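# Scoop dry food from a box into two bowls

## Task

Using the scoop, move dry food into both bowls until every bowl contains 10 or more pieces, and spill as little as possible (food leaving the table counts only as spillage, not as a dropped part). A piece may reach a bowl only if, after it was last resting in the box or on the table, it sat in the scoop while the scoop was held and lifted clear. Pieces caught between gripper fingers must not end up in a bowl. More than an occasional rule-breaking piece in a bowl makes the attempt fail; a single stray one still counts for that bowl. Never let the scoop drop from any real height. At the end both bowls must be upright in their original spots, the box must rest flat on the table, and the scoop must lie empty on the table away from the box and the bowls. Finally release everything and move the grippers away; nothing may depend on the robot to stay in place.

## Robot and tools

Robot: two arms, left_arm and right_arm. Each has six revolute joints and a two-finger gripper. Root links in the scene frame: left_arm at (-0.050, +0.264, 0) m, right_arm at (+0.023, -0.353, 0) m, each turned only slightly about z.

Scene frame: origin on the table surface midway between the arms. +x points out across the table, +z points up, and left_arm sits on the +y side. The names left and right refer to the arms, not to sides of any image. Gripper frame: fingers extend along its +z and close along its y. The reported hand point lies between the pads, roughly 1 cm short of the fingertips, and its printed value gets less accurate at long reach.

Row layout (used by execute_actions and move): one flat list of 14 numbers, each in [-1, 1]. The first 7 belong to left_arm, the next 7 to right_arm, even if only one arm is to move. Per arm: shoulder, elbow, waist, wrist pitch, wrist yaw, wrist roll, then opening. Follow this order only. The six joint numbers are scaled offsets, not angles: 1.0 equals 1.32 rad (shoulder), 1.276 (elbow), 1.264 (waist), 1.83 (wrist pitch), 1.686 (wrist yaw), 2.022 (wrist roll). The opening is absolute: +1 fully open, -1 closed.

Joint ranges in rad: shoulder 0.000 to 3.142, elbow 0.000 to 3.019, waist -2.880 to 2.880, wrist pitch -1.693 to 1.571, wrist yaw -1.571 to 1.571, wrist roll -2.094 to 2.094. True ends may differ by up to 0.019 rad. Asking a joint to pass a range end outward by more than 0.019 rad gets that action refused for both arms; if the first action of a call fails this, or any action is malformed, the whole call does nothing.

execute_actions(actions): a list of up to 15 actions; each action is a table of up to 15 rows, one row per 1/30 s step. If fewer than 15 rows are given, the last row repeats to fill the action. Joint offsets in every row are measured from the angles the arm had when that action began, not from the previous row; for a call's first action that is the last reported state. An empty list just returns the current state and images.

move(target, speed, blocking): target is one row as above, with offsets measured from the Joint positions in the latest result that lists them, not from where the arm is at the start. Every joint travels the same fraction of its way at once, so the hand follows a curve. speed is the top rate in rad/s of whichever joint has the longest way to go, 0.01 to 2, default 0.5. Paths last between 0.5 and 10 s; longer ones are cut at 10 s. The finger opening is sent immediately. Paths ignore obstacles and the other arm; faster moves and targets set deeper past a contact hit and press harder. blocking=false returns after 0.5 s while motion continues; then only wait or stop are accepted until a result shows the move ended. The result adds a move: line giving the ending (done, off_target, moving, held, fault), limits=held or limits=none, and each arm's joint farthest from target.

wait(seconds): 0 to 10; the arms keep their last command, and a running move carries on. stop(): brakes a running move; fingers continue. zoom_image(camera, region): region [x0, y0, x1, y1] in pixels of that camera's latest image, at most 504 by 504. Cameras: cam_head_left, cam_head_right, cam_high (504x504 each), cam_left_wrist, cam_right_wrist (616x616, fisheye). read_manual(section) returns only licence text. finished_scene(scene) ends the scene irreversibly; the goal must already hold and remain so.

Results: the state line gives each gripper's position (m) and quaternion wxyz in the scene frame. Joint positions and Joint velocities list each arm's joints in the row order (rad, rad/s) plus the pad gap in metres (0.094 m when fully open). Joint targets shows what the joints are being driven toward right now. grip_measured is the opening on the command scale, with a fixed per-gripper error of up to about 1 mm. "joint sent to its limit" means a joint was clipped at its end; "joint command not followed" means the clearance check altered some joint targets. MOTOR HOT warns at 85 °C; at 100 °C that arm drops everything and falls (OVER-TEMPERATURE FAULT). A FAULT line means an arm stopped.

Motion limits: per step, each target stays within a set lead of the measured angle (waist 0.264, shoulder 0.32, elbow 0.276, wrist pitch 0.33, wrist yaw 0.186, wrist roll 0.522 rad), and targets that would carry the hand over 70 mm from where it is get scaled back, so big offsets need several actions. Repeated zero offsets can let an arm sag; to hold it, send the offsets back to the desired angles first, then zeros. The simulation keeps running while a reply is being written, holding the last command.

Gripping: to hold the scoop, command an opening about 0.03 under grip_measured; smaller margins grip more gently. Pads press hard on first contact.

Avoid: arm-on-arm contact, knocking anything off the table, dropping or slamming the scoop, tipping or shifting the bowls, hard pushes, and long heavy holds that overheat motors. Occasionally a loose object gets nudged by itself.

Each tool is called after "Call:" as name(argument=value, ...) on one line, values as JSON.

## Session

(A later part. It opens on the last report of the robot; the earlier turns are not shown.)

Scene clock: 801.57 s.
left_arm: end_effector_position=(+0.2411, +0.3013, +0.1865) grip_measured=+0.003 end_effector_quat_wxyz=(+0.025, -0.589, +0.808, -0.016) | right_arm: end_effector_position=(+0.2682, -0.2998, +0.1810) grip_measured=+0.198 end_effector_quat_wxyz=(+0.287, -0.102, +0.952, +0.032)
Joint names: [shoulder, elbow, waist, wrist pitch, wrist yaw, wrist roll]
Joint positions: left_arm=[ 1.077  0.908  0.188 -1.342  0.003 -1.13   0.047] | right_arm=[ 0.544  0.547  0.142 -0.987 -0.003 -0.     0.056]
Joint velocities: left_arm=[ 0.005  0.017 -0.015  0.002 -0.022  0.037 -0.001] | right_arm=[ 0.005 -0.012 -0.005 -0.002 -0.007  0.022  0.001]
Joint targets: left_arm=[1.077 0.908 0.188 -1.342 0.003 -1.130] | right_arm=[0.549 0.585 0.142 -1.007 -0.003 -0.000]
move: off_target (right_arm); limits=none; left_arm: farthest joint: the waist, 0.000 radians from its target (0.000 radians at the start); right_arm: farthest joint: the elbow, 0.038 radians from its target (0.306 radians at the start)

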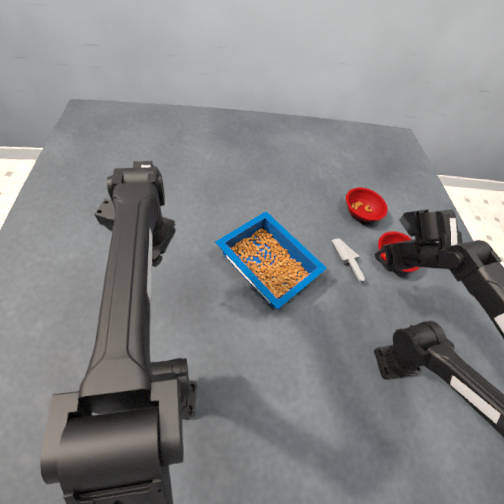

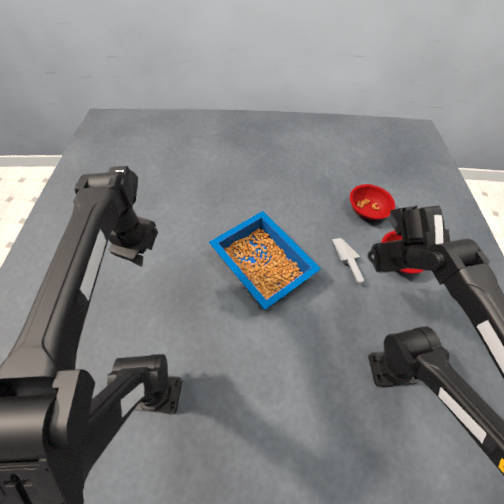

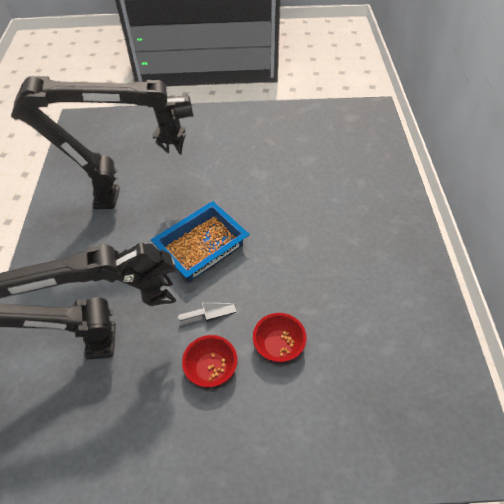

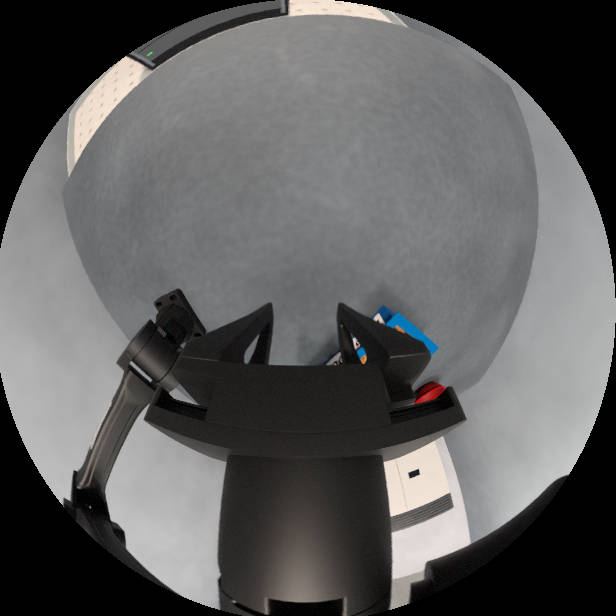

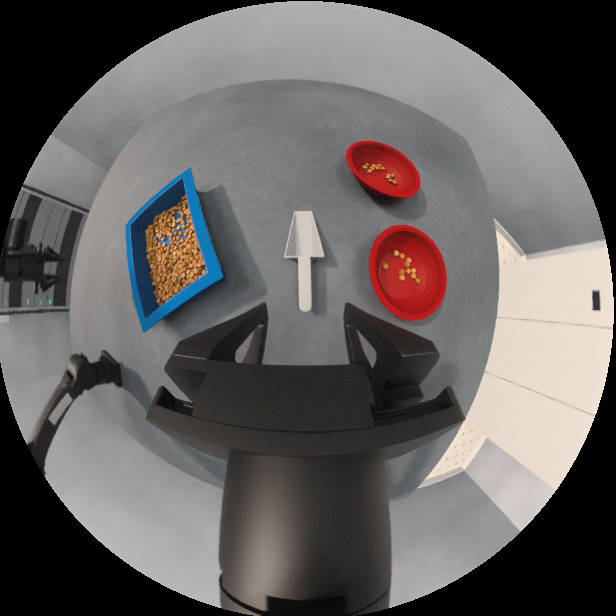

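Call:
execute_actions(actions=[])

Scene clock: 810.33 s.
left_arm: end_effector_position=(+0.2411, +0.3013, +0.1865) grip_measured=+0.003 end_effector_quat_wxyz=(+0.025, -0.589, +0.808, -0.016) | right_arm: end_effector_position=(+0.2682, -0.2998, +0.1810) grip_measured=+0.198 end_effector_quat_wxyz=(+0.287, -0.102, +0.952, +0.032)
Joint names: [shoulder, elbow, waist, wrist pitch, wrist yaw, wrist roll]
Joint positions: left_arm=[ 1.077  0.908  0.188 -1.342  0.003 -1.13   0.047] | right_arm=[ 0.544  0.547  0.142 -0.987 -0.003 -0.     0.056]
Joint velocities: left_arm=[ 0.005 -0.007 -0.015 -0.007 -0.022 -0.007 -0.001] | right_arm=[-0.005 -0.012 -0.024 -0.007 -0.051 -0.007 -0.   ]
Joint targets: left_arm=[1.077 0.908 0.188 -1.342 0.003 -1.130] | right_arm=[0.549 0.585 0.142 -1.007 -0.003 -0.000]

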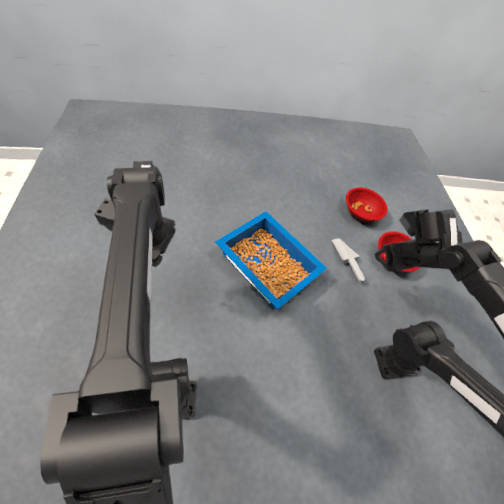

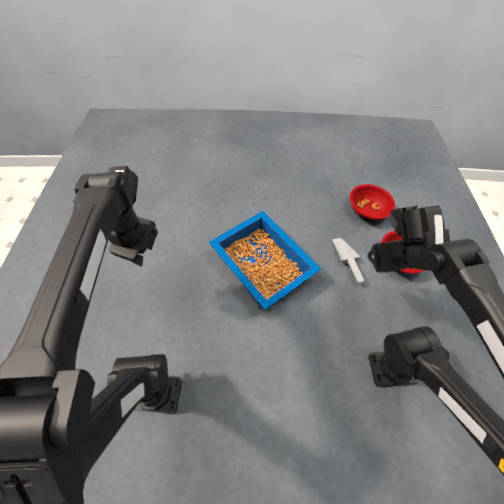

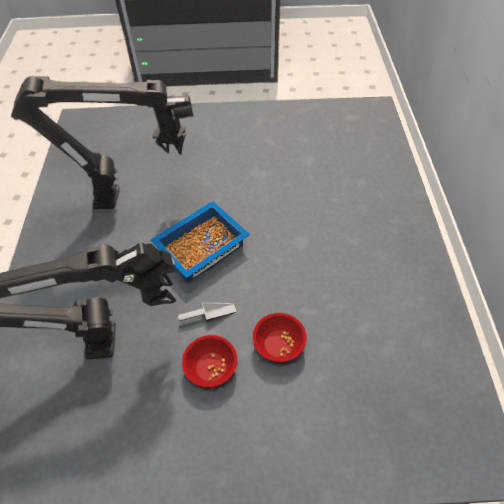

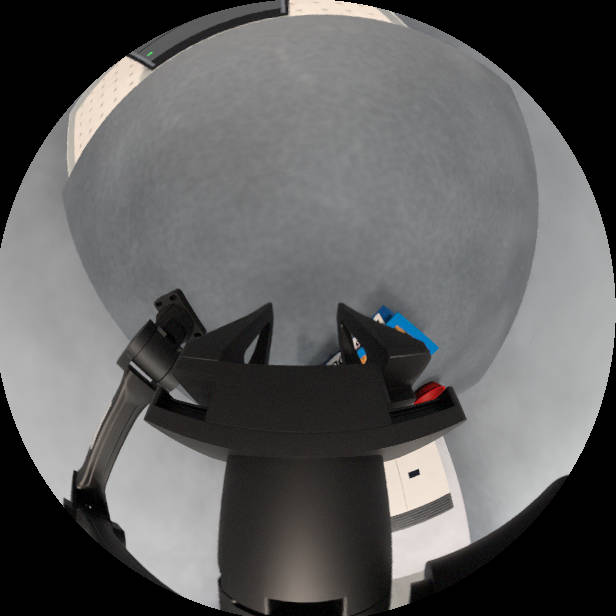

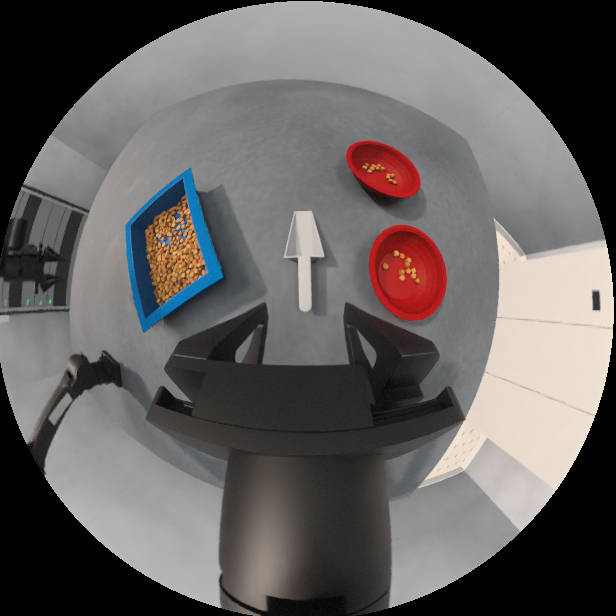

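Call:
zoom_image(camera="cam_high", region=[170, 300, 320, 400])

Call:
zoom_image(camera="cam_right_wrist", region=[330, 130, 460, 330])

Region (170, 300, 320, 400) of cam_high's 504x504 image, scaled by 3.360, with more detail than that image has.

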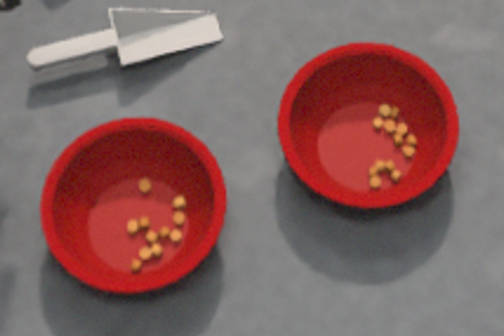

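Region (330, 130, 460, 330) of cam_right_wrist's 616x616 image, scaled by 2.520, with more detail than that image has; it fills the left 328 columns of this view, and the rest is white.

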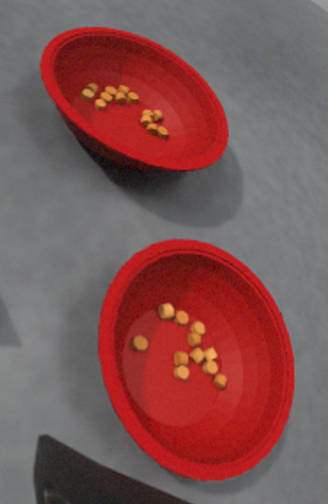

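Call:
finished_scene(scene=1)

The scene is finished: the task was done.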